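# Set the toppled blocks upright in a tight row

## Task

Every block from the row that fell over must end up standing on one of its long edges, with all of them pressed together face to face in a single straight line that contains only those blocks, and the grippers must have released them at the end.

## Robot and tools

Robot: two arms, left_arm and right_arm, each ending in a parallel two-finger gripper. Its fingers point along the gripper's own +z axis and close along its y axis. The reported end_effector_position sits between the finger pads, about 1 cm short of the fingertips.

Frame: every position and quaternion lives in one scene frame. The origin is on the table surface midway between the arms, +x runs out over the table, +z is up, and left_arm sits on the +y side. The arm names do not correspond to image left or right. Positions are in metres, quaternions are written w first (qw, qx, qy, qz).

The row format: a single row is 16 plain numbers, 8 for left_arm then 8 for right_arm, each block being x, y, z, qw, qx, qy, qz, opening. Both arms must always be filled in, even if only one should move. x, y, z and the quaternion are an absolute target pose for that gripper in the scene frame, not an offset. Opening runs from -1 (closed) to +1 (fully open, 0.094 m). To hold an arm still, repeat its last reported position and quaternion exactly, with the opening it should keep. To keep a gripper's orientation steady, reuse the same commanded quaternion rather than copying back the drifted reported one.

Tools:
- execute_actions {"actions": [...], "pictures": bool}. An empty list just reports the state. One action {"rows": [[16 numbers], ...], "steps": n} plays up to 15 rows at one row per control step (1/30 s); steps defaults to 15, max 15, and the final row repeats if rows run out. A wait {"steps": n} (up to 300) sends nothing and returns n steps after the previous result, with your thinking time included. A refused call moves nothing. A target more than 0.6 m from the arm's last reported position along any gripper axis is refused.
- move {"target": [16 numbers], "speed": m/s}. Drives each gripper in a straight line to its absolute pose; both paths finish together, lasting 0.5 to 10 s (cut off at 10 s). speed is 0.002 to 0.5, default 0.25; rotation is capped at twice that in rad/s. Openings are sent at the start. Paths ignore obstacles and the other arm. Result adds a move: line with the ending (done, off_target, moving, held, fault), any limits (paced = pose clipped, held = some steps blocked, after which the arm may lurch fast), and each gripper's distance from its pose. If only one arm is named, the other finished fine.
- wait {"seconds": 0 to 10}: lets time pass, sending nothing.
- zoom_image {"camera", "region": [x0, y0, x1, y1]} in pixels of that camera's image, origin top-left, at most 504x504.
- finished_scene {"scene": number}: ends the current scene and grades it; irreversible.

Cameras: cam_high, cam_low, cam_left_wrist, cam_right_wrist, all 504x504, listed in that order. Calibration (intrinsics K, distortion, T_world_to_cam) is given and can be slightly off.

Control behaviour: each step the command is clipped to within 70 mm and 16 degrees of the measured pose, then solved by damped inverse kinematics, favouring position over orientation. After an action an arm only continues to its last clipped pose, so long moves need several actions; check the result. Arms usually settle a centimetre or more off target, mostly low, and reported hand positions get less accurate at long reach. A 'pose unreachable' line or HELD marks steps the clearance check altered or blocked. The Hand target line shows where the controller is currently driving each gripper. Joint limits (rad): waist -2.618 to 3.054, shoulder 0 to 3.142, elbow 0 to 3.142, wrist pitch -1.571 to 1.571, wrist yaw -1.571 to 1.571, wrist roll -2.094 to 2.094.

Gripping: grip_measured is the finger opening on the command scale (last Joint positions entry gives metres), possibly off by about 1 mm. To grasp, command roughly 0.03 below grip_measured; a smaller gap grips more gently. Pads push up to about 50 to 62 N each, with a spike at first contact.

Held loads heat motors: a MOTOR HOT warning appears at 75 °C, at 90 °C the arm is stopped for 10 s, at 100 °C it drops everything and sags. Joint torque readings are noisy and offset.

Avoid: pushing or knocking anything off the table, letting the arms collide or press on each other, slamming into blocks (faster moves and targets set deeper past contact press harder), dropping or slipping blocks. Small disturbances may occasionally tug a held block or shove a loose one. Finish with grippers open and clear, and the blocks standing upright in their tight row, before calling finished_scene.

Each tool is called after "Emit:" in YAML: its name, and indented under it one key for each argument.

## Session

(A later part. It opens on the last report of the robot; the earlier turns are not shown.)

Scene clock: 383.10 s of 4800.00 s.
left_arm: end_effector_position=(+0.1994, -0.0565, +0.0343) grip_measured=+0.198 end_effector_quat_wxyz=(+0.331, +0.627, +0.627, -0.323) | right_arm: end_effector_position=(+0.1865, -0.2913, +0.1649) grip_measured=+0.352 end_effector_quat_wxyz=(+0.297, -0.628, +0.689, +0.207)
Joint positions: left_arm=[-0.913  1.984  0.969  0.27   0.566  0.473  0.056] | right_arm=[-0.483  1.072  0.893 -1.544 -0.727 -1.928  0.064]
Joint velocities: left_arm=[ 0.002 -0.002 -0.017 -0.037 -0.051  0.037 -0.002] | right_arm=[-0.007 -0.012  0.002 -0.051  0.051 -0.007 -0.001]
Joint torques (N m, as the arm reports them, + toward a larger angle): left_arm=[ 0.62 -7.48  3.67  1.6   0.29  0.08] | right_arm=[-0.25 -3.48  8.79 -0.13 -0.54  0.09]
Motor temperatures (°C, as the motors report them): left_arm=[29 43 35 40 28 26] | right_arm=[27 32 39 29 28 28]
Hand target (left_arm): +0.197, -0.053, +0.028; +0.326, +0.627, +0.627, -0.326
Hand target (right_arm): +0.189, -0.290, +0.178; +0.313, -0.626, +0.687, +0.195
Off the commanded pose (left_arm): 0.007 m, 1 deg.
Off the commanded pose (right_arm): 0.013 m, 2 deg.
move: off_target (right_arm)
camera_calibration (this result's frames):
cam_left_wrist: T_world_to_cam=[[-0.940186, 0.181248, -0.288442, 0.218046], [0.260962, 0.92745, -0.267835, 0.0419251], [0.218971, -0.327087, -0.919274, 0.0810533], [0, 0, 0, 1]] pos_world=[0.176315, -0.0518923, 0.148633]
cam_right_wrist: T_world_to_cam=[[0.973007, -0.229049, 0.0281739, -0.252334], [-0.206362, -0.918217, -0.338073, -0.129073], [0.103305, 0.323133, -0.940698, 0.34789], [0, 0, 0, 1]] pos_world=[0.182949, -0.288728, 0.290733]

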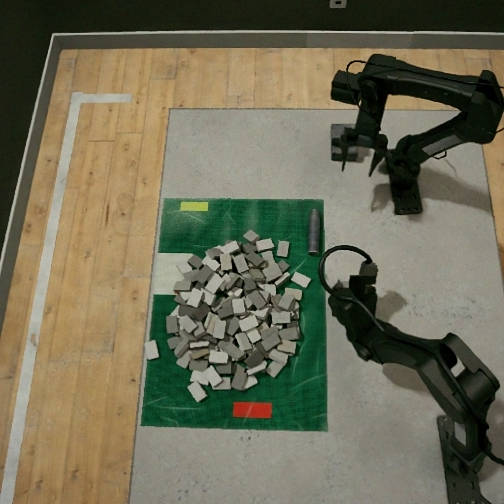

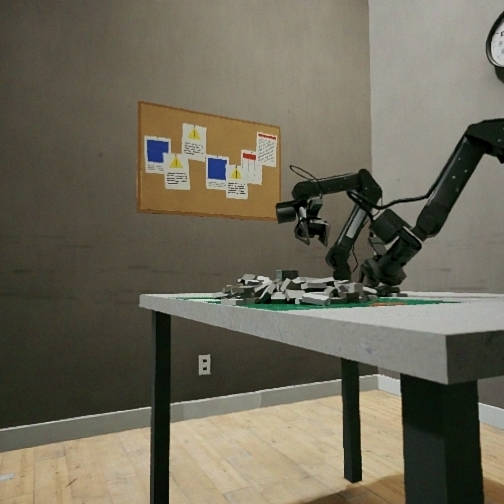

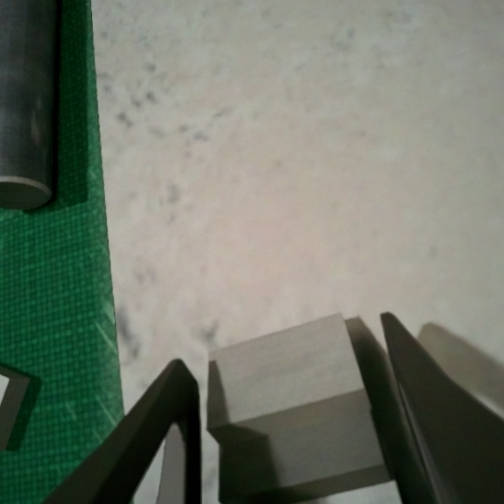

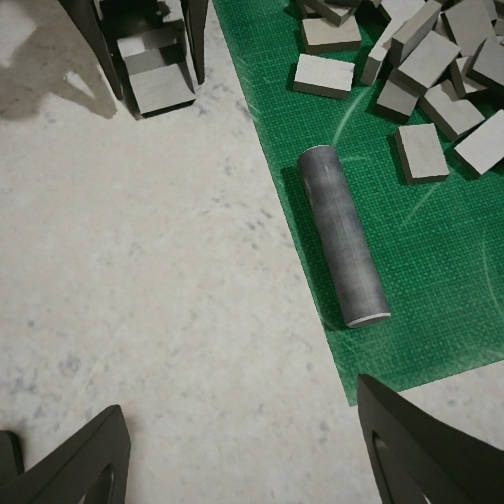

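Emit:
execute_actions:
  actions:
    - {"rows":[[0.197,-0.0525,0.0285,0.3265,0.6272,0.6272,-0.3265,0.12,0.189,-0.290,0.178,0.313,-0.626,0.687,0.195,0.35],[0.197,-0.0525,0.0285,0.3265,0.6272,0.6272,-0.3265,0.06,0.189,-0.290,0.178,0.313,-0.626,0.687,0.195,0.35],[0.197,-0.0525,0.0285,0.3265,0.6272,0.6272,-0.3265,0.01,0.189,-0.290,0.178,0.313,-0.626,0.687,0.195,0.35],[0.197,-0.0525,0.0285,0.3265,0.6272,0.6272,-0.3265,-0.03,0.189,-0.290,0.178,0.313,-0.626,0.687,0.195,0.35],[0.197,-0.0525,0.0285,0.3265,0.6272,0.6272,-0.3265,-0.06,0.189,-0.290,0.178,0.313,-0.626,0.687,0.195,0.35],[0.197,-0.0525,0.0285,0.3265,0.6272,0.6272,-0.3265,-0.08,0.189,-0.290,0.178,0.313,-0.626,0.687,0.195,0.35],[0.197,-0.0525,0.0285,0.3265,0.6272,0.6272,-0.3265,-0.09,0.189,-0.290,0.178,0.313,-0.626,0.687,0.195,0.35],[0.197,-0.0525,0.0285,0.3265,0.6272,0.6272,-0.3265,-0.10,0.189,-0.290,0.178,0.313,-0.626,0.687,0.195,0.35],[0.197,-0.0525,0.0285,0.3265,0.6272,0.6272,-0.3265,-0.11,0.189,-0.290,0.178,0.313,-0.626,0.687,0.195,0.35],[0.197,-0.0525,0.0285,0.3265,0.6272,0.6272,-0.3265,-0.12,0.189,-0.290,0.178,0.313,-0.626,0.687,0.195,0.35],[0.197,-0.0525,0.0285,0.3265,0.6272,0.6272,-0.3265,-0.13,0.189,-0.290,0.178,0.313,-0.626,0.687,0.195,0.35],[0.197,-0.0525,0.0285,0.3265,0.6272,0.6272,-0.3265,-0.14,0.189,-0.290,0.178,0.313,-0.626,0.687,0.195,0.35]],"steps":15}
  pictures: false

Emit:
execute_actions:
  actions:
    - {"steps":10}
  pictures: false

Scene clock: 393.07 s of 4800.00 s.
left_arm: end_effector_position=(+0.1996, -0.0567, +0.0346) grip_measured=-0.119 end_effector_quat_wxyz=(+0.332, +0.627, +0.626, -0.323) | right_arm: end_effector_position=(+0.1865, -0.2913, +0.1649) grip_measured=+0.352 end_effector_quat_wxyz=(+0.297, -0.628, +0.689, +0.207)
Joint positions: left_arm=[-0.913  1.984  0.969  0.272  0.566  0.473  0.041] | right_arm=[-0.483  1.072  0.893 -1.544 -0.727 -1.928  0.064]
Joint velocities: left_arm=[-0.012 -0.012 -0.012  0.022 -0.022  0.007  0.   ] | right_arm=[ 0.002  0.012 -0.007  0.022 -0.037 -0.037  0.   ]
Joint torques (N m, as the arm reports them, + toward a larger angle): left_arm=[ 0.52 -7.55  3.69  1.59  0.29  0.05] | right_arm=[-0.23 -3.52  8.83 -0.14 -0.5   0.08]
Motor temperatures (°C, as the motors report them): left_arm=[29 43 35 40 28 26] | right_arm=[27 32 39 29 28 28]
Hand target (left_arm): +0.197, -0.053, +0.028; +0.327, +0.627, +0.627, -0.326
Hand target (right_arm): +0.189, -0.290, +0.178; +0.313, -0.626, +0.687, +0.195
Off the commanded pose (left_arm): 0.008 m, 1 deg.
Off the commanded pose (right_arm): 0.013 m, 2 deg.
Steps of this call (steps 1 to 90: nothing new was sent; then 6.47 s passed at rest; steps 91 to 105: all 15 steps of this action). Readings (end_effector_position):
91: left_arm (+0.1994, -0.0565, +0.0343) | right_arm (+0.1865, -0.2913, +0.1649)
92: left_arm (+0.1994, -0.0565, +0.0343) | right_arm (+0.1865, -0.2913, +0.1649)
94: left_arm (+0.1995, -0.0565, +0.0344) | right_arm (+0.1865, -0.2913, +0.1649)
98: left_arm (+0.1996, -0.0566, +0.0346) | right_arm (+0.1865, -0.2913, +0.1649)
105: the state above

Scene clock: 393.40 s of 4800.00 s.
left_arm: end_effector_position=(+0.1996, -0.0567, +0.0346) grip_measured=-0.119 end_effector_quat_wxyz=(+0.332, +0.627, +0.626, -0.323) | right_arm: end_effector_position=(+0.1865, -0.2913, +0.1649) grip_measured=+0.352 end_effector_quat_wxyz=(+0.297, -0.628, +0.689, +0.207)
Joint positions: left_arm=[-0.913  1.984  0.969  0.272  0.566  0.473  0.041] | right_arm=[-0.483  1.072  0.893 -1.544 -0.727 -1.928  0.064]
Joint velocities: left_arm=[ 0.027  0.007  0.007  0.022  0.022 -0.022 -0.001] | right_arm=[ 0.022  0.012  0.012 -0.037 -0.022 -0.022 -0.001]
Joint torques (N m, as the arm reports them, + toward a larger angle): left_arm=[ 0.52 -7.62  3.67  1.58  0.3   0.07] | right_arm=[-0.16 -3.5   8.79 -0.12 -0.52  0.08]
Motor temperatures (°C, as the motors report them): left_arm=[29 43 35 40 28 26] | right_arm=[27 32 39 29 28 28]
Hand target (left_arm): +0.197, -0.053, +0.028; +0.327, +0.627, +0.627, -0.326
Hand target (right_arm): +0.189, -0.290, +0.178; +0.313, -0.626, +0.687, +0.195
Off the commanded pose (left_arm): 0.008 m, 1 deg.
Off the commanded pose (right_arm): 0.013 m, 2 deg.
Steps of this call (steps 1 to 10: nothing new was sent). Readings (end_effector_position):
1: left_arm (+0.1996, -0.0567, +0.0346) | right_arm (+0.1865, -0.2913, +0.1649)
2: left_arm (+0.1996, -0.0567, +0.0346) | right_arm (+0.1865, -0.2913, +0.1649)
4: left_arm (+0.1996, -0.0567, +0.0346) | right_arm (+0.1865, -0.2913, +0.1649)
8: left_arm (+0.1996, -0.0567, +0.0346) | right_arm (+0.1865, -0.2913, +0.1649)
10: the state above

Emit:
move:
  target: [0.197,-0.068,0.085,0.3265,0.6272,0.6272,-0.3265,-0.15,0.189,-0.290,0.178,0.313,-0.626,0.687,0.195,0.35]
  speed: 0.02

Scene clock: 398.63 s of 4800.00 s.
left_arm: end_effector_position=(+0.1919, -0.0547, +0.0572) grip_measured=-0.119 end_effector_quat_wxyz=(+0.300, +0.629, +0.643, -0.318) | right_arm: end_effector_position=(+0.1864, -0.2914, +0.1649) grip_measured=+0.352 end_effector_quat_wxyz=(+0.297, -0.628, +0.689, +0.207)
Joint positions: left_arm=[-0.927  1.908  1.034  0.063  0.552  0.464  0.041] | right_arm=[-0.483  1.072  0.893 -1.544 -0.727 -1.928  0.064]
Joint velocities: left_arm=[ 0.022 -0.007 -0.007 -0.081  0.007  0.037 -0.001] | right_arm=[-0.007  0.017  0.007 -0.051 -0.007 -0.022 -0.001]
Joint torques (N m, as the arm reports them, + toward a larger angle): left_arm=[ -0.7  -10.36   7.69   1.44   0.25  -0.07] | right_arm=[-0.19 -3.55  8.78 -0.14 -0.5   0.08]
Motor temperatures (°C, as the motors report them): left_arm=[29 44 36 40 28 26] | right_arm=[27 32 39 29 28 28]
Hand target (left_arm): +0.196, -0.067, +0.086; +0.326, +0.627, +0.627, -0.327
Hand target (right_arm): +0.189, -0.290, +0.178; +0.313, -0.626, +0.687, +0.195
Off the commanded pose (left_arm): 0.031 m, 4 deg.
Off the commanded pose (right_arm): 0.013 m, 2 deg.
move: off_target (left_arm, right_arm)
camera_calibration (this result's frames):
cam_left_wrist: T_world_to_cam=[[-0.951885, 0.194629, -0.236715, 0.217239], [0.24881, 0.941771, -0.22619, 0.0491682], [0.178909, -0.274204, -0.944883, 0.116375], [0, 0, 0, 1]] pos_world=[0.173732, -0.0566755, 0.172506]
cam_right_wrist: T_world_to_cam=[[0.973025, -0.228982, 0.0281137, -0.252292], [-0.206357, -0.918346, -0.337723, -0.12923], [0.103151, 0.322811, -0.940826, 0.347821], [0, 0, 0, 1]] pos_world=[0.182941, -0.288729, 0.290688]

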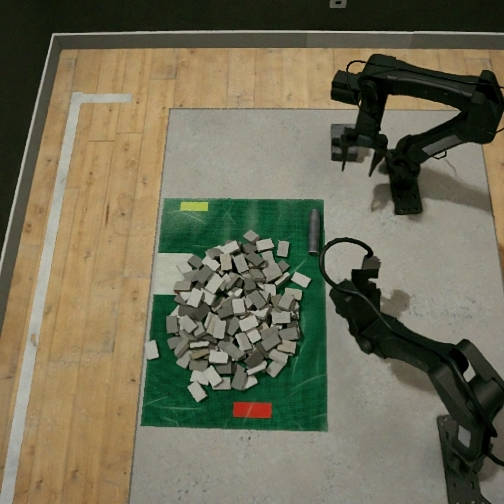

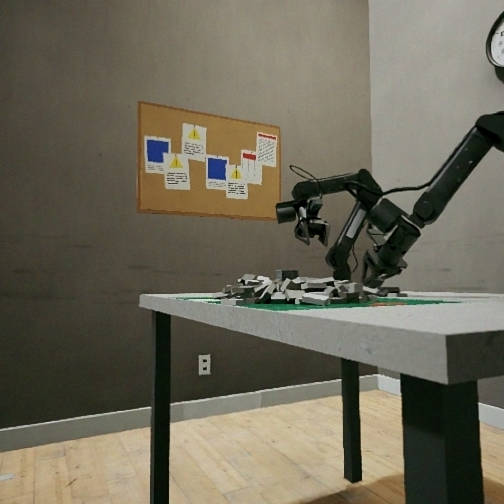

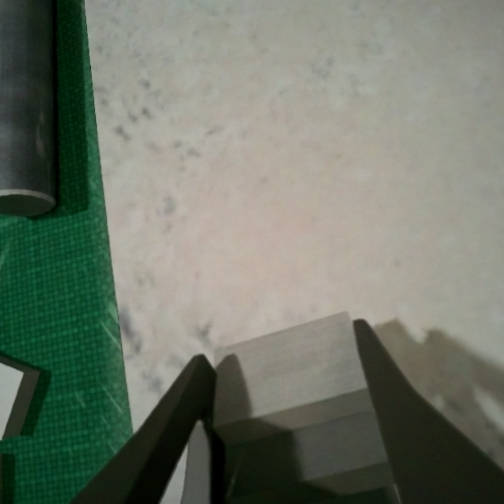

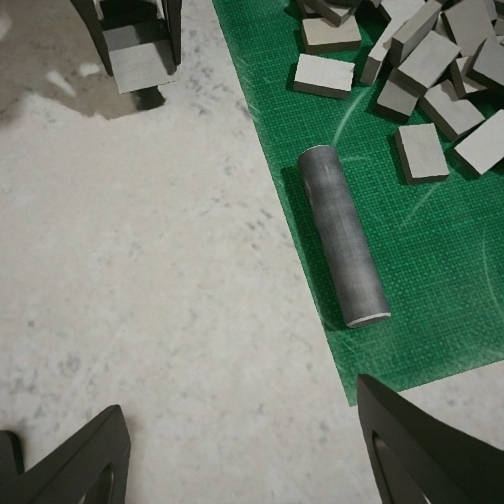

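Emit:
zoom_image:
  camera: "cam_left_wrist"
  region: [150,280,450,504]

Emit:
zoom_image:
  camera: "cam_right_wrist"
  region: [40,0,260,140]

Region (150, 280, 450, 504) of cam_left_wrist's 504x504 image, scaled by 1.680, with more detail than that image has; it fills the top 376 rows of this view, and the rest is white.

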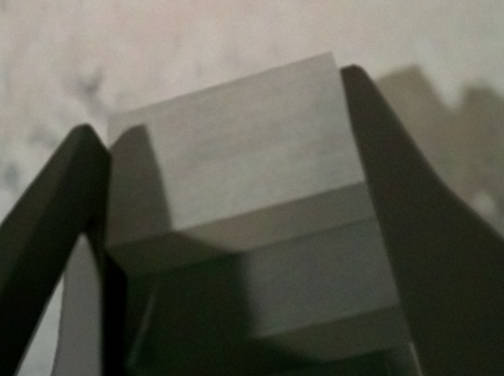

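Region (40, 0, 260, 140) of cam_right_wrist's 504x504 image, scaled by 2.291, with more detail than that image has; it fills the top 321 rows of this view, and the rest is white.

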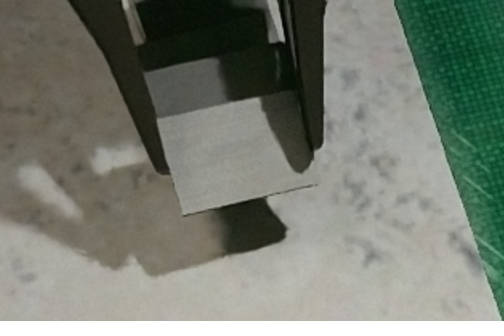

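Emit:
move:
  target: [0.200,-0.085,0.095,0.153,0.6904,0.6904,-0.153,-0.15,0.189,-0.290,0.178,0.313,-0.626,0.687,0.195,0.35]
  speed: 0.03

Scene clock: 411.73 s of 4800.00 s.
left_arm: end_effector_position=(+0.1981, -0.0760, +0.0827) grip_measured=-0.119 end_effector_quat_wxyz=(+0.140, +0.685, +0.699, -0.152) | right_arm: end_effector_position=(+0.1865, -0.2913, +0.1649) grip_measured=+0.352 end_effector_quat_wxyz=(+0.297, -0.628, +0.689, +0.207)
Joint positions: left_arm=[-1.051  2.129  1.766 -0.862  0.237  0.525  0.041] | right_arm=[-0.483  1.072  0.893 -1.544 -0.727 -1.928  0.064]
Joint velocities: left_arm=[ 0.012 -0.012  0.012 -0.081 -0.037  0.037 -0.   ] | right_arm=[-0.012 -0.007 -0.012 -0.066 -0.022 -0.037  0.   ]
Joint torques (N m, as the arm reports them, + toward a larger angle): left_arm=[ -0.59 -10.1    8.44   0.84   0.13   0.17] | right_arm=[-0.18 -3.51  8.81 -0.13 -0.51  0.09]
Motor temperatures (°C, as the motors report them): left_arm=[29 45 38 39 28 26] | right_arm=[27 32 39 29 28 28]
Hand target (left_arm): +0.199, -0.083, +0.096; +0.153, +0.691, +0.690, -0.155
Hand target (right_arm): +0.189, -0.290, +0.178; +0.313, -0.626, +0.687, +0.195
Off the commanded pose (left_arm): 0.015 m, 2 deg.
Off the commanded pose (right_arm): 0.013 m, 2 deg.
After step 90, 2.10 s passed at rest.
move: off_target (left_arm, right_arm)
camera_calibration (this result's frames):
cam_left_wrist: T_world_to_cam=[[-0.949923, 0.287992, -0.121274, 0.230545], [0.252767, 0.936341, 0.243668, 0.0333606], [0.183728, 0.200812, -0.962247, 0.170063], [0, 0, 0, 1]] pos_world=[0.179322, -0.131783, 0.183473]
cam_right_wrist: T_world_to_cam=[[0.973007, -0.229049, 0.0281739, -0.252334], [-0.206362, -0.918217, -0.338073, -0.129073], [0.103305, 0.323133, -0.940698, 0.34789], [0, 0, 0, 1]] pos_world=[0.182949, -0.288728, 0.290733]

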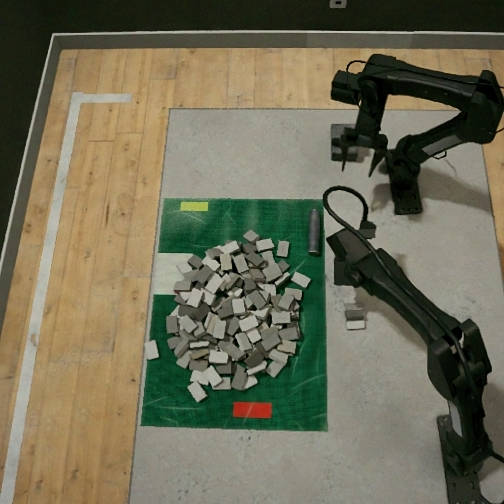

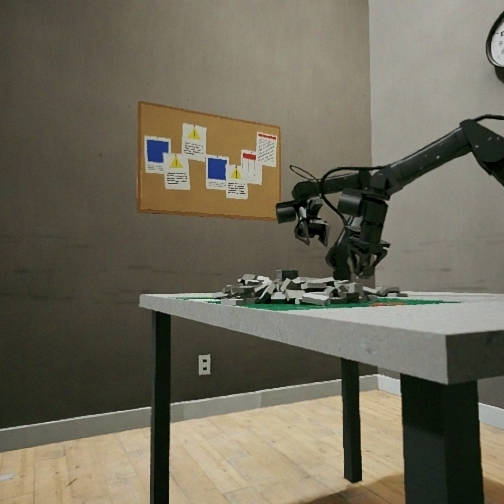

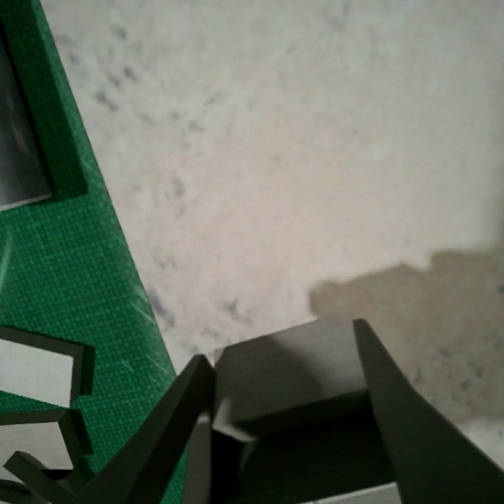

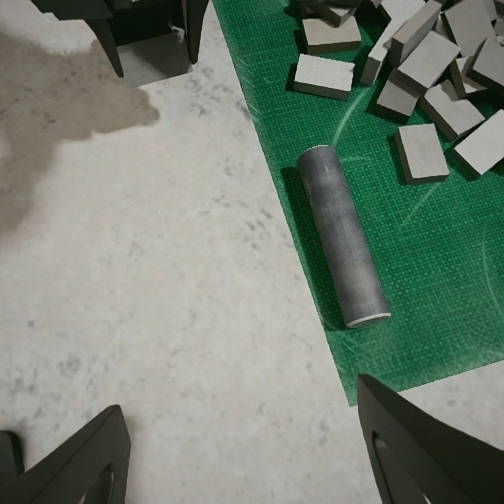

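Emit:
zoom_image:
  camera: "cam_high"
  region: [310,260,410,350]

Emit:
zoom_image:
  camera: "cam_left_wrist"
  region: [150,280,450,504]

Region (310, 260, 410, 350) of cam_high's 504x504 image, scaled by 5.040, with more detail than that image has; it fills the top 454 rows of this view, and the rest is white.

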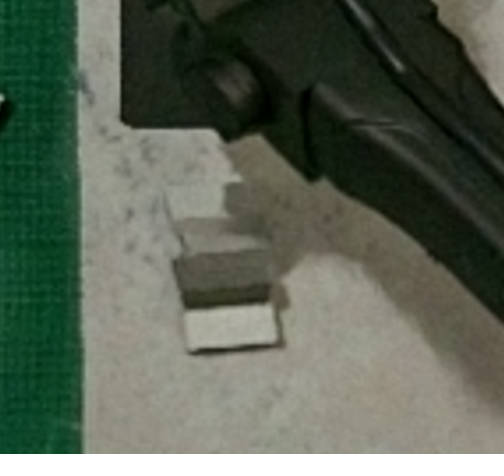

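Region (150, 280, 450, 504) of cam_left_wrist's 504x504 image, scaled by 1.680, with more detail than that image has; it fills the top 376 rows of this view, and the rest is white.

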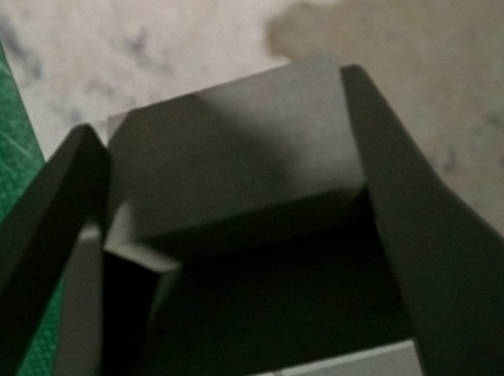

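Emit:
move:
  target: [0.200,-0.060,0.052,0.3265,0.6272,0.6272,-0.3265,-0.15,0.189,-0.290,0.178,0.313,-0.626,0.687,0.195,0.35]
  speed: 0.03

Scene clock: 460.73 s of 4800.00 s.
left_arm: end_effector_position=(+0.1984, -0.0571, +0.0361) grip_measured=-0.119 end_effector_quat_wxyz=(+0.305, +0.633, +0.640, -0.310) | right_arm: end_effector_position=(+0.1865, -0.2913, +0.1649) grip_measured=+0.352 end_effector_quat_wxyz=(+0.297, -0.628, +0.689, +0.207)
Joint positions: left_arm=[-0.923  1.975  1.028  0.136  0.542  0.485  0.041] | right_arm=[-0.483  1.072  0.893 -1.544 -0.727 -1.928  0.064]
Joint velocities: left_arm=[-0.002 -0.002  0.002 -0.037  0.051 -0.022  0.001] | right_arm=[-0.002  0.002  0.017 -0.066  0.051  0.051  0.001]
Joint torques (N m, as the arm reports them, + toward a larger angle): left_arm=[ 0.74 -9.9   4.37  1.78  0.44 -0.04] | right_arm=[-0.17 -3.52  8.77 -0.16 -0.52  0.09]
Motor temperatures (°C, as the motors report them): left_arm=[29 50 38 37 28 26] | right_arm=[27 32 39 29 28 28]
Hand target (left_arm): +0.201, -0.061, +0.051; +0.327, +0.628, +0.628, -0.324
Hand target (right_arm): +0.189, -0.290, +0.178; +0.313, -0.626, +0.687, +0.195
Off the commanded pose (left_arm): 0.016 m, 3 deg.
Off the commanded pose (right_arm): 0.013 m, 2 deg.
After step 90, 36.60 s passed at rest.
move: off_target (left_arm, right_arm)
camera_calibration (this result's frames):
cam_left_wrist: T_world_to_cam=[[-0.946156, 0.197515, -0.25647, 0.218676], [0.255477, 0.94217, -0.216902, 0.0433465], [0.198797, -0.270745, -0.941901, 0.0906846], [0, 0, 0, 1]] pos_world=[0.1778, -0.0594792, 0.150902]
cam_right_wrist: T_world_to_cam=[[0.973007, -0.229049, 0.0281739, -0.252334], [-0.206362, -0.918217, -0.338073, -0.129073], [0.103305, 0.323133, -0.940698, 0.34789], [0, 0, 0, 1]] pos_world=[0.182949, -0.288728, 0.290733]

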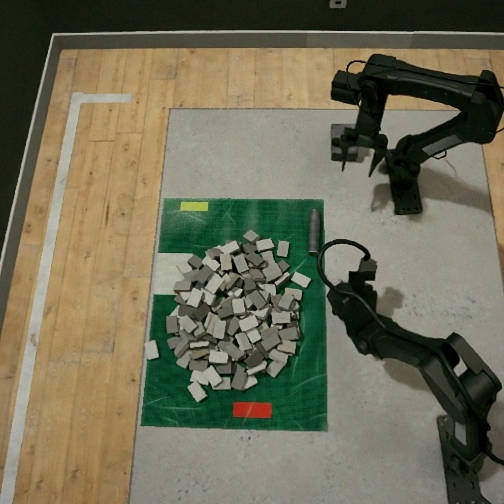

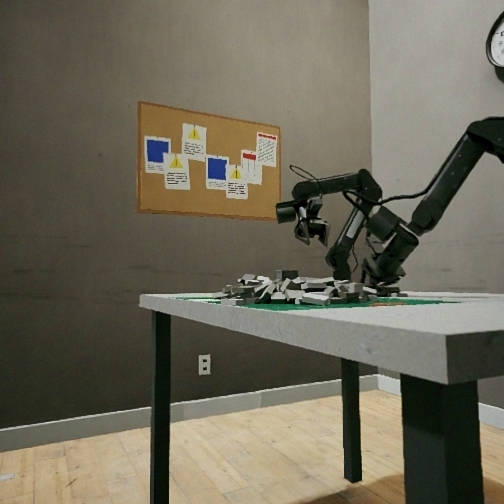

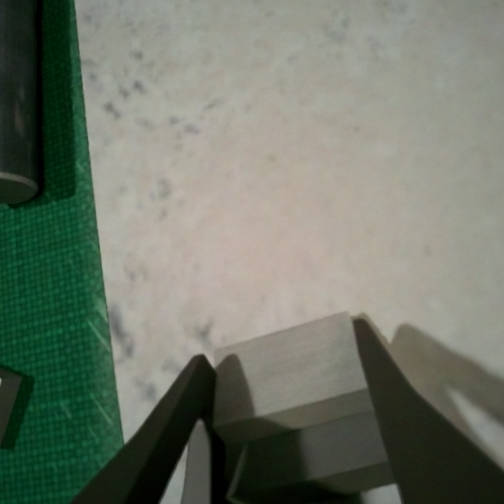

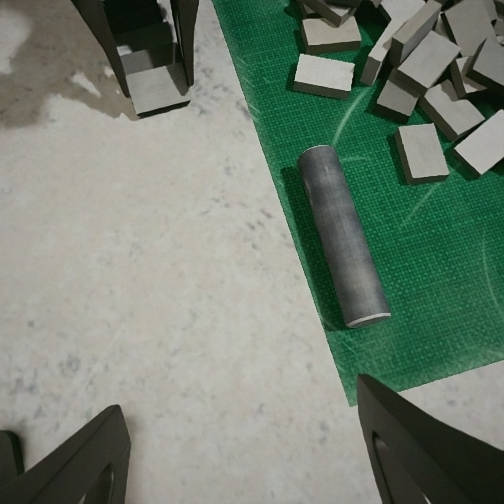

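Emit:
execute_actions:
  actions:
    - {"rows":[[0.199,-0.057,0.038,0.3265,0.6272,0.6272,-0.3265,-0.135,0.189,-0.290,0.178,0.313,-0.626,0.687,0.195,0.35],[0.199,-0.057,0.038,0.3265,0.6272,0.6272,-0.3265,-0.125,0.189,-0.290,0.178,0.313,-0.626,0.687,0.195,0.35],[0.199,-0.057,0.038,0.3265,0.6272,0.6272,-0.3265,-0.115,0.189,-0.290,0.178,0.313,-0.626,0.687,0.195,0.35],[0.199,-0.057,0.038,0.3265,0.6272,0.6272,-0.3265,-0.105,0.189,-0.290,0.178,0.313,-0.626,0.687,0.195,0.35],[0.199,-0.057,0.038,0.3265,0.6272,0.6272,-0.3265,-0.095,0.189,-0.290,0.178,0.313,-0.626,0.687,0.195,0.35],[0.199,-0.057,0.038,0.3265,0.6272,0.6272,-0.3265,-0.08,0.189,-0.290,0.178,0.313,-0.626,0.687,0.195,0.35],[0.199,-0.057,0.038,0.3265,0.6272,0.6272,-0.3265,-0.06,0.189,-0.290,0.178,0.313,-0.626,0.687,0.195,0.35],[0.199,-0.057,0.038,0.3265,0.6272,0.6272,-0.3265,-0.03,0.189,-0.290,0.178,0.313,-0.626,0.687,0.195,0.35],[0.199,-0.057,0.038,0.3265,0.6272,0.6272,-0.3265,0.01,0.189,-0.290,0.178,0.313,-0.626,0.687,0.195,0.35],[0.199,-0.057,0.038,0.3265,0.6272,0.6272,-0.3265,0.06,0.189,-0.290,0.178,0.313,-0.626,0.687,0.195,0.35],[0.199,-0.057,0.038,0.3265,0.6272,0.6272,-0.3265,0.12,0.189,-0.290,0.178,0.313,-0.626,0.687,0.195,0.35],[0.199,-0.057,0.038,0.3265,0.6272,0.6272,-0.3265,0.18,0.189,-0.290,0.178,0.313,-0.626,0.687,0.195,0.35],[0.199,-0.057,0.038,0.3265,0.6272,0.6272,-0.3265,0.25,0.189,-0.290,0.178,0.313,-0.626,0.687,0.195,0.35]],"steps":15}
  pictures: false

Emit:
move:
  target: [0.200,-0.070,0.090,0.183,0.683,0.683,-0.183,0.3,0.189,-0.290,0.178,0.313,-0.626,0.687,0.195,0.35]
  speed: 0.04

Scene clock: 469.57 s of 4800.00 s.
left_arm: end_effector_position=(+0.1999, -0.0590, +0.0393) grip_measured=+0.246 end_effector_quat_wxyz=(+0.328, +0.632, +0.627, -0.318) | right_arm: end_effector_position=(+0.1865, -0.2913, +0.1649) grip_measured=+0.352 end_effector_quat_wxyz=(+0.297, -0.628, +0.689, +0.207)
Joint positions: left_arm=[-0.918  1.975  0.996  0.221  0.557  0.483  0.059] | right_arm=[-0.483  1.072  0.893 -1.544 -0.727 -1.928  0.064]
Joint velocities: left_arm=[-0.017  0.007  0.002  0.051  0.066 -0.051  0.004] | right_arm=[-0.002 -0.002 -0.002 -0.037 -0.022 -0.007  0.   ]
Joint torques (N m, as the arm reports them, + toward a larger angle): left_arm=[ 0.69 -7.97  4.11  1.61  0.31 -0.04] | right_arm=[-0.17 -3.59  8.8  -0.13 -0.51  0.1 ]
Motor temperatures (°C, as the motors report them): left_arm=[29 49 37 38 28 26] | right_arm=[27 32 39 29 28 28]
Hand target (left_arm): +0.199, -0.057, +0.038; +0.326, +0.627, +0.627, -0.326
Hand target (right_arm): +0.189, -0.290, +0.178; +0.313, -0.626, +0.687, +0.195
Off the commanded pose (left_arm): 0.003 m, 1 deg.
Off the commanded pose (right_arm): 0.013 m, 2 deg.
Steps of this call (steps 1 to 90: nothing new was sent; then 5.33 s passed at rest; steps 91 to 105: all 15 steps of this action). Readings (end_effector_position):
91: left_arm (+0.1987, -0.0574, +0.0363) | right_arm (+0.1865, -0.2913, +0.1649)
92: left_arm (+0.1986, -0.0571, +0.0360) | right_arm (+0.1865, -0.2913, +0.1649)
94: left_arm (+0.1984, -0.0559, +0.0350) | right_arm (+0.1865, -0.2913, +0.1649)
98: left_arm (+0.1984, -0.0563, +0.0356) | right_arm (+0.1865, -0.2913, +0.1649)
105: the state above

Scene clock: 475.67 s of 4800.00 s.
left_arm: end_effector_position=(+0.1991, -0.0641, +0.0851) grip_measured=+0.298 end_effector_quat_wxyz=(+0.181, +0.677, +0.689, -0.186) | right_arm: end_effector_position=(+0.1865, -0.2913, +0.1649) grip_measured=+0.352 end_effector_quat_wxyz=(+0.297, -0.628, +0.689, +0.207)
Joint positions: left_arm=[-1.014  2.015  1.559 -0.678  0.3    0.541  0.061] | right_arm=[-0.483  1.072  0.893 -1.544 -0.727 -1.928  0.064]
Joint velocities: left_arm=[-0.012  0.002 -0.012 -0.051  0.022 -0.007 -0.   ] | right_arm=[ 0.002 -0.007 -0.022 -0.051 -0.022  0.007  0.001]
Joint torques (N m, as the arm reports them, + toward a larger angle): left_arm=[-0.63 -8.73  7.85  0.9   0.07  0.16] | right_arm=[-0.24 -3.6   8.83 -0.15 -0.51  0.09]
Motor temperatures (°C, as the motors report them): left_arm=[29 49 38 38 28 26] | right_arm=[27 32 39 29 28 28]
Hand target (left_arm): +0.199, -0.069, +0.091; +0.183, +0.683, +0.683, -0.184
Hand target (right_arm): +0.189, -0.290, +0.178; +0.313, -0.626, +0.687, +0.195
Off the commanded pose (left_arm): 0.008 m, 1 deg.
Off the commanded pose (right_arm): 0.013 m, 2 deg.
move: off_target (right_arm)
camera_calibration (this result's frames):
cam_left_wrist: T_world_to_cam=[[-0.948271, 0.272873, -0.16224, 0.230525], [0.250834, 0.957268, 0.143947, 0.031593], [0.194586, 0.0958052, -0.976195, 0.162119], [0, 0, 0, 1]] pos_world=[0.17913, -0.108679, 0.191112]
cam_right_wrist: T_world_to_cam=[[0.973007, -0.229049, 0.0281739, -0.252334], [-0.206362, -0.918217, -0.338073, -0.129073], [0.103305, 0.323133, -0.940698, 0.34789], [0, 0, 0, 1]] pos_world=[0.182949, -0.288728, 0.290733]

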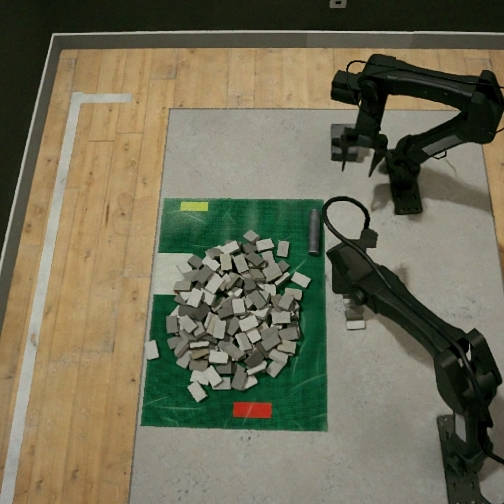

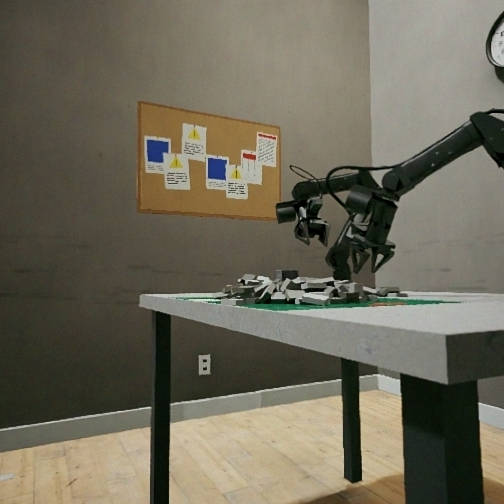

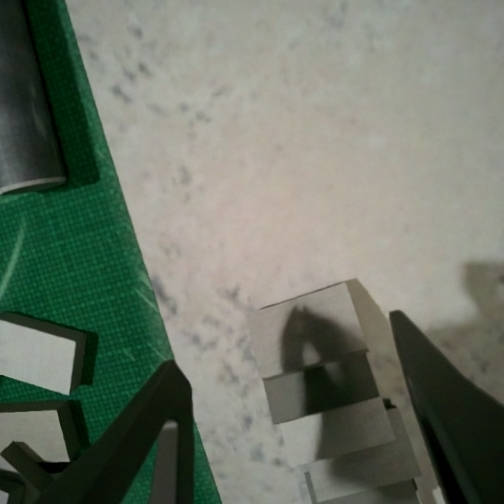

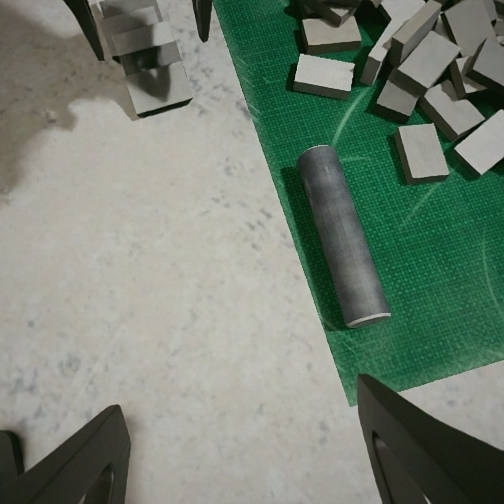

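Emit:
zoom_image:
  camera: "cam_left_wrist"
  region: [220,260,460,504]

Region (220, 260, 460, 504) of cam_left_wrist's 504x504 image, scaled by 2.066, with more detail than that image has; it fills the left 496 columns of this view, and the rest is white.

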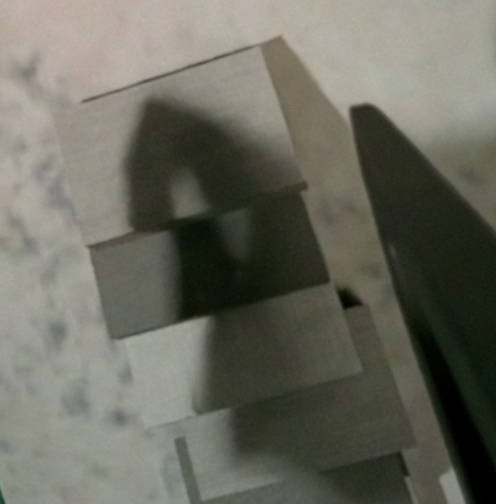

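Emit:
move:
  target: [0.200,-0.053,0.058,0.183,0.683,0.683,-0.183,0.3,0.189,-0.290,0.178,0.313,-0.626,0.687,0.195,0.35]
  speed: 0.015

Scene clock: 499.40 s of 4800.00 s.
left_arm: end_effector_position=(+0.1977, -0.0550, +0.0603) grip_measured=+0.298 end_effector_quat_wxyz=(+0.179, +0.682, +0.685, -0.182) | right_arm: end_effector_position=(+0.1864, -0.2914, +0.1649) grip_measured=+0.352 end_effector_quat_wxyz=(+0.297, -0.628, +0.689, +0.207)
Joint positions: left_arm=[-1.005  2.015  1.461 -0.59   0.3    0.563  0.061] | right_arm=[-0.483  1.072  0.893 -1.544 -0.727 -1.928  0.064]
Joint velocities: left_arm=[-0.012 -0.007 -0.012 -0.007 -0.051  0.007 -0.001] | right_arm=[-0.022 -0.007 -0.007 -0.022  0.022 -0.022  0.   ]
Joint torques (N m, as the arm reports them, + toward a larger angle): left_arm=[ 0.79 -9.19  4.7   1.18  0.15  0.15] | right_arm=[-0.21 -3.59  8.74 -0.15 -0.54  0.08]
Motor temperatures (°C, as the motors report them): left_arm=[29 47 39 36 28 26] | right_arm=[27 32 39 29 28 28]
Hand target (left_arm): +0.200, -0.054, +0.058; +0.183, +0.683, +0.683, -0.183
Hand target (right_arm): +0.189, -0.290, +0.178; +0.313, -0.626, +0.687, +0.195
Off the commanded pose (left_arm): 0.004 m, 1 deg.
Off the commanded pose (right_arm): 0.013 m, 2 deg.
After step 90, 18.57 s passed at rest.
move: off_target (right_arm)
camera_calibration (this result's frames):
cam_left_wrist: T_world_to_cam=[[-0.944399, 0.284349, -0.165095, 0.222702], [0.260312, 0.95334, 0.152905, 0.0242123], [0.20087, 0.101427, -0.974353, 0.136217], [0, 0, 0, 1]] pos_world=[0.176655, -0.100224, 0.165788]
cam_right_wrist: T_world_to_cam=[[0.973025, -0.228982, 0.0281137, -0.252292], [-0.206357, -0.918346, -0.337723, -0.12923], [0.103151, 0.322811, -0.940826, 0.347821], [0, 0, 0, 1]] pos_world=[0.182941, -0.288729, 0.290688]

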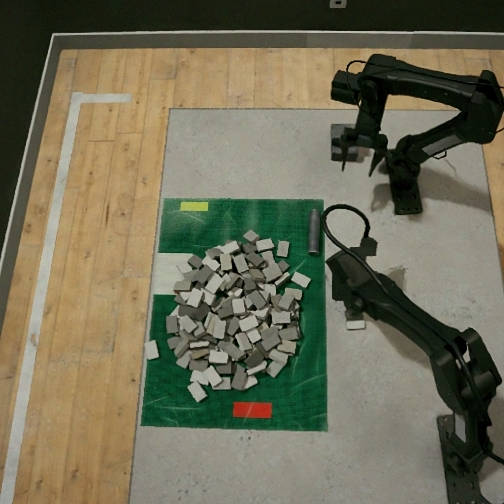

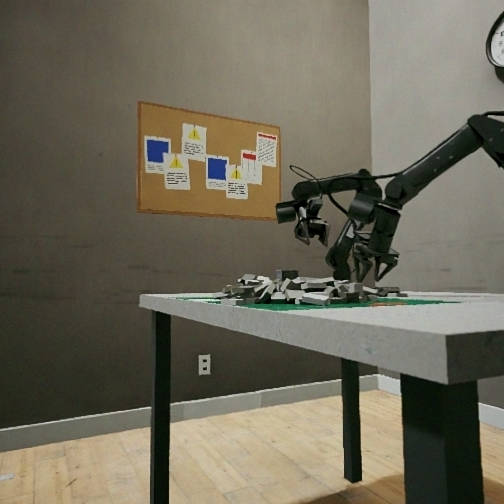

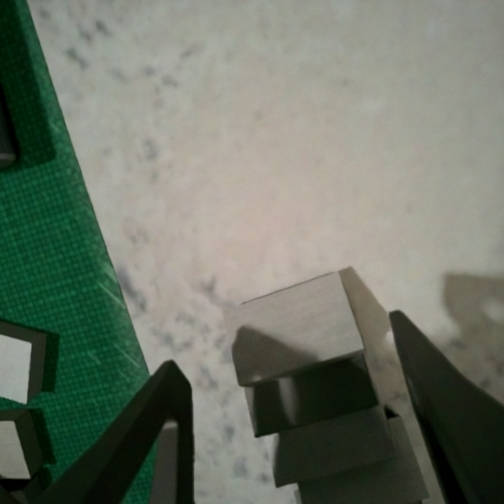

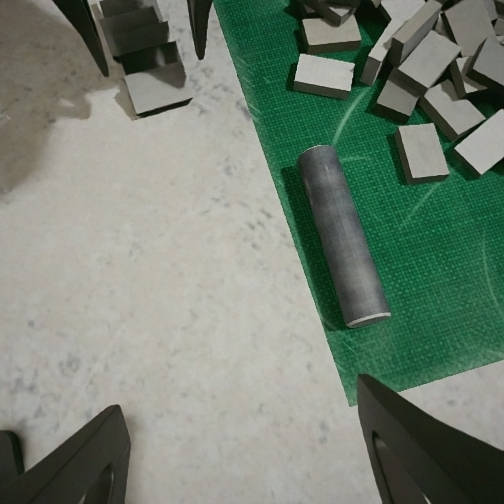

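Emit:
move:
  target: [0.202,-0.0485,0.031,0.183,0.683,0.683,-0.183,0.3,0.189,-0.290,0.178,0.313,-0.626,0.687,0.195,0.35]
  speed: 0.008

Scene clock: 505.47 s of 4800.00 s.
left_arm: end_effector_position=(+0.2010, -0.0519, +0.0366) grip_measured=+0.298 end_effector_quat_wxyz=(+0.184, +0.682, +0.684, -0.181) | right_arm: end_effector_position=(+0.1865, -0.2913, +0.1649) grip_measured=+0.352 end_effector_quat_wxyz=(+0.297, -0.628, +0.689, +0.207)
Joint positions: left_arm=[-0.995  2.038  1.393 -0.491  0.3    0.574  0.061] | right_arm=[-0.483  1.072  0.893 -1.544 -0.727 -1.928  0.064]
Joint velocities: left_arm=[ 0.002  0.002 -0.007 -0.007 -0.037 -0.051  0.   ] | right_arm=[ 0.002 -0.012  0.002 -0.007 -0.051  0.022 -0.001]
Joint torques (N m, as the arm reports them, + toward a larger angle): left_arm=[ 0.93 -8.67  4.45  1.19  0.19  0.13] | right_arm=[-0.19 -3.62  8.78 -0.14 -0.52  0.08]
Motor temperatures (°C, as the motors report them): left_arm=[29 47 38 36 28 26] | right_arm=[27 32 39 29 28 28]
Hand target (left_arm): +0.202, -0.049, +0.031; +0.183, +0.683, +0.683, -0.183
Hand target (right_arm): +0.189, -0.290, +0.178; +0.313, -0.626, +0.687, +0.195
Off the commanded pose (left_arm): 0.007 m, 0 deg.
Off the commanded pose (right_arm): 0.013 m, 2 deg.
move: off_target (right_arm)
camera_calibration (this result's frames):
cam_left_wrist: T_world_to_cam=[[-0.942834, 0.283109, -0.175823, 0.221018], [0.258603, 0.954289, 0.149854, 0.0244939], [0.210211, 0.0958192, -0.972949, 0.109949], [0, 0, 0, 1]] pos_world=[0.178936, -0.0964816, 0.142164]
cam_right_wrist: T_world_to_cam=[[0.973007, -0.229049, 0.0281739, -0.252334], [-0.206362, -0.918217, -0.338073, -0.129073], [0.103305, 0.323133, -0.940698, 0.34789], [0, 0, 0, 1]] pos_world=[0.182949, -0.288728, 0.290733]

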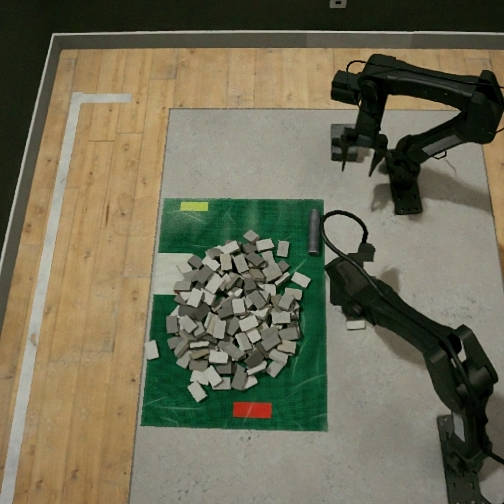

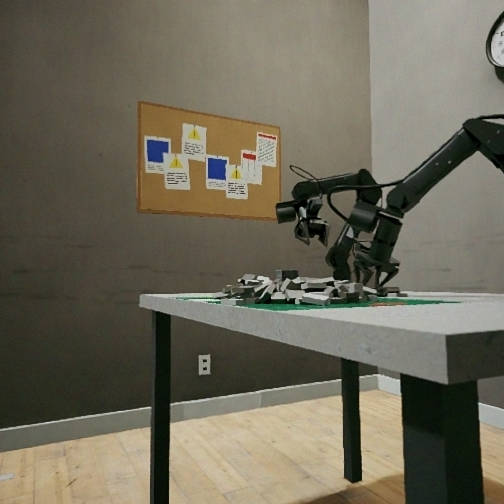

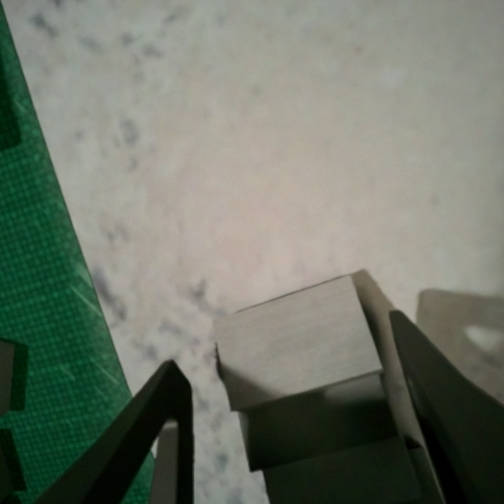

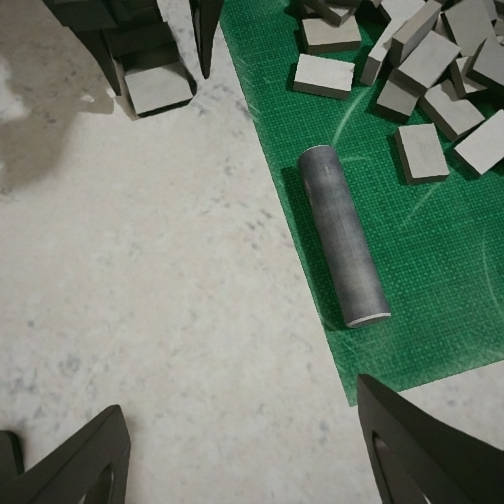

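Emit:
move:
  target: [0.199,-0.0470,0.0262,0.183,0.683,0.683,-0.183,0.3,0.189,-0.290,0.178,0.313,-0.626,0.687,0.195,0.35]
  speed: 0.004

Scene clock: 513.90 s of 4800.00 s.
left_arm: end_effector_position=(+0.1988, -0.0490, +0.0296) grip_measured=+0.298 end_effector_quat_wxyz=(+0.183, +0.683, +0.684, -0.181) | right_arm: end_effector_position=(+0.1864, -0.2914, +0.1649) grip_measured=+0.352 end_effector_quat_wxyz=(+0.297, -0.628, +0.689, +0.207)
Joint positions: left_arm=[-0.995  2.038  1.364 -0.465  0.3    0.575  0.061] | right_arm=[-0.483  1.072  0.893 -1.544 -0.727 -1.928  0.064]
Joint velocities: left_arm=[-0.002 -0.002 -0.017  0.037  0.037  0.022  0.001] | right_arm=[-0.002  0.007 -0.022 -0.022  0.037 -0.007  0.001]
Joint torques (N m, as the arm reports them, + toward a larger angle): left_arm=[ 0.5  -8.99  4.44  1.18  0.18  0.11] | right_arm=[-0.23 -3.55  8.83 -0.13 -0.53  0.1 ]
Motor temperatures (°C, as the motors report them): left_arm=[29 47 37 36 28 26] | right_arm=[27 32 39 29 28 28]
Hand target (left_arm): +0.199, -0.047, +0.026; +0.183, +0.683, +0.683, -0.183
Hand target (right_arm): +0.189, -0.290, +0.178; +0.313, -0.626, +0.687, +0.195
Off the commanded pose (left_arm): 0.004 m, 0 deg.
Off the commanded pose (right_arm): 0.013 m, 2 deg.
After step 90, 0.10 s passed at rest.
move: off_target (right_arm)
camera_calibration (this result's frames):
cam_left_wrist: T_world_to_cam=[[-0.943026, 0.283848, -0.173584, 0.216909], [0.259166, 0.953835, 0.151761, 0.0231298], [0.208648, 0.0981277, -0.973056, 0.10376], [0, 0, 0, 1]] pos_world=[0.176907, -0.0938128, 0.135106]
cam_right_wrist: T_world_to_cam=[[0.973025, -0.228982, 0.0281137, -0.252292], [-0.206357, -0.918346, -0.337723, -0.12923], [0.103151, 0.322811, -0.940826, 0.347821], [0, 0, 0, 1]] pos_world=[0.182941, -0.288729, 0.290688]

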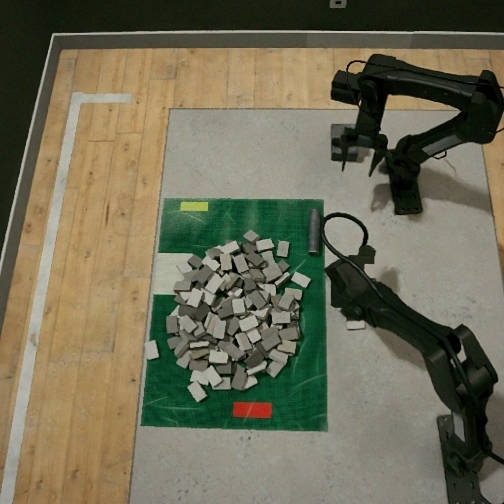

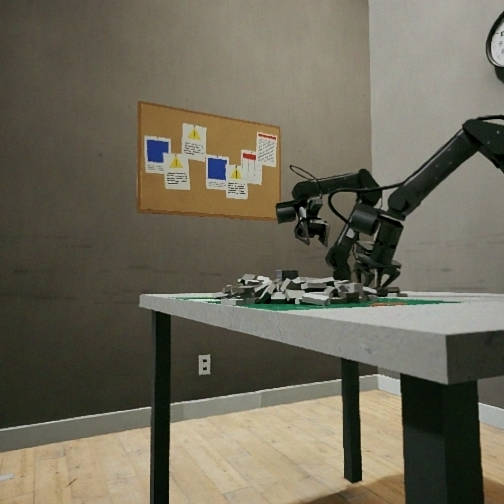

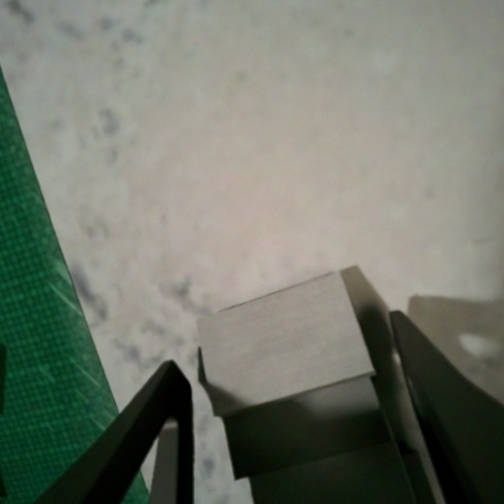

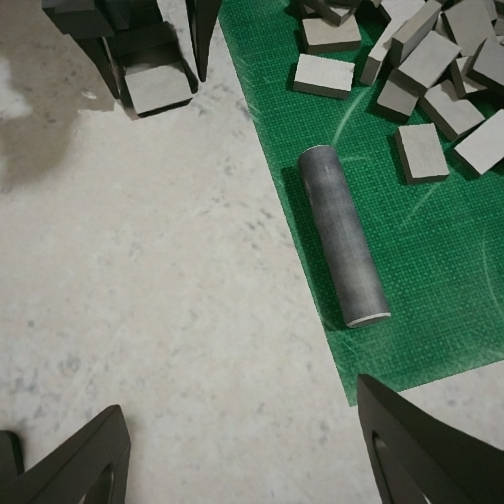

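Emit:
move:
  target: [0.199,-0.0530,0.0275,0.183,0.683,0.683,-0.183,0.3,0.189,-0.290,0.178,0.313,-0.626,0.687,0.195,0.35]
  speed: 0.004

Scene clock: 522.27 s of 4800.00 s.
left_arm: end_effector_position=(+0.1988, -0.0490, +0.0296) grip_measured=+0.298 end_effector_quat_wxyz=(+0.183, +0.683, +0.684, -0.181) | right_arm: end_effector_position=(+0.1865, -0.2913, +0.1649) grip_measured=+0.352 end_effector_quat_wxyz=(+0.297, -0.628, +0.689, +0.207)
Joint positions: left_arm=[-0.995  2.038  1.364 -0.465  0.3    0.575  0.061] | right_arm=[-0.483  1.072  0.893 -1.544 -0.727 -1.928  0.064]
Joint velocities: left_arm=[ 0.002 -0.002  0.002  0.022 -0.051 -0.007  0.001] | right_arm=[-0.012 -0.002  0.017  0.007 -0.066  0.007 -0.001]
Joint torques (N m, as the arm reports them, + toward a larger angle): left_arm=[-0.26 -7.95  6.07  1.1   0.13  0.04] | right_arm=[-0.2  -3.59  8.76 -0.15 -0.53  0.09]
Motor temperatures (°C, as the motors report them): left_arm=[29 47 37 36 28 26] | right_arm=[27 31 39 29 28 28]
Hand target (left_arm): +0.199, -0.053, +0.028; +0.183, +0.683, +0.683, -0.183
Hand target (right_arm): +0.189, -0.290, +0.178; +0.313, -0.626, +0.687, +0.195
Off the commanded pose (left_arm): 0.005 m, 0 deg.
Off the commanded pose (right_arm): 0.013 m, 2 deg.
move: off_target (right_arm)
camera_calibration (this result's frames):
cam_left_wrist: T_world_to_cam=[[-0.943026, 0.283848, -0.173584, 0.216909], [0.259166, 0.953835, 0.151761, 0.0231298], [0.208648, 0.0981277, -0.973056, 0.10376], [0, 0, 0, 1]] pos_world=[0.176907, -0.0938128, 0.135106]
cam_right_wrist: T_world_to_cam=[[0.973007, -0.229049, 0.0281739, -0.252334], [-0.206362, -0.918217, -0.338073, -0.129073], [0.103305, 0.323133, -0.940698, 0.34789], [0, 0, 0, 1]] pos_world=[0.182949, -0.288728, 0.290733]

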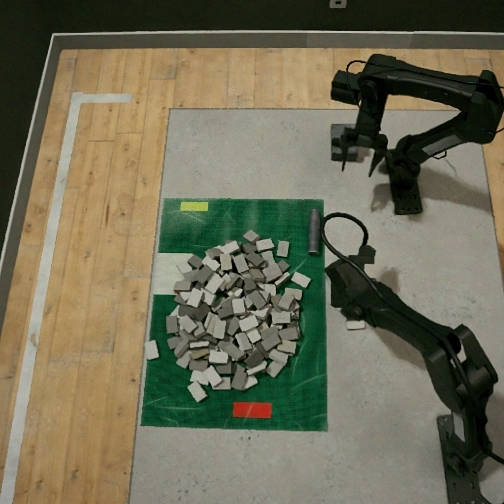

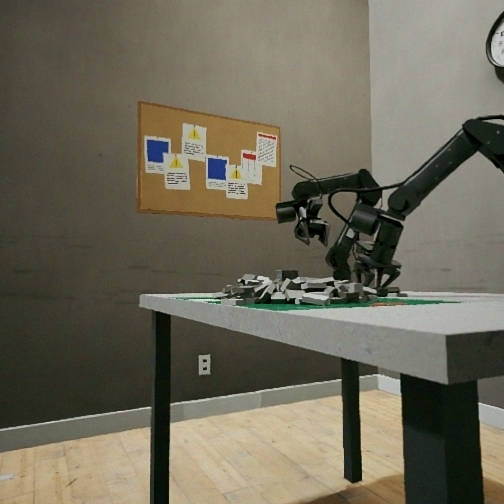

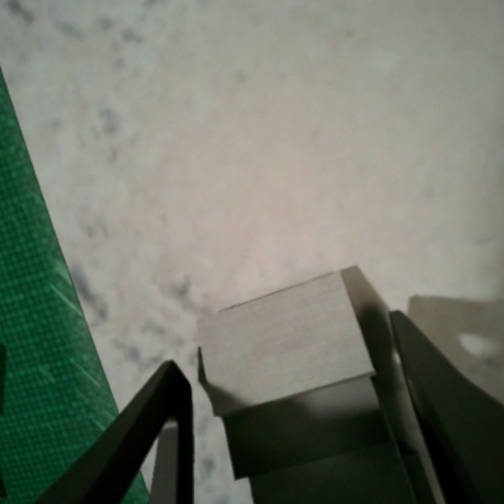

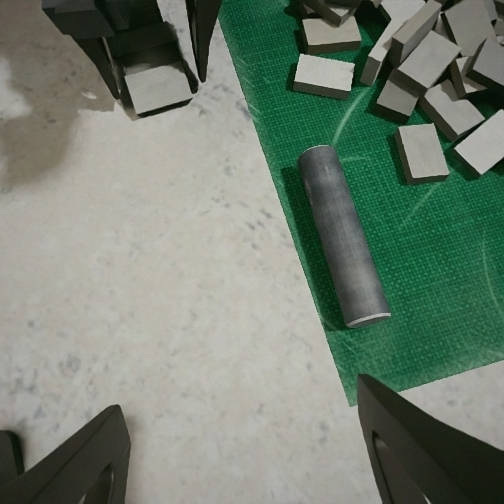

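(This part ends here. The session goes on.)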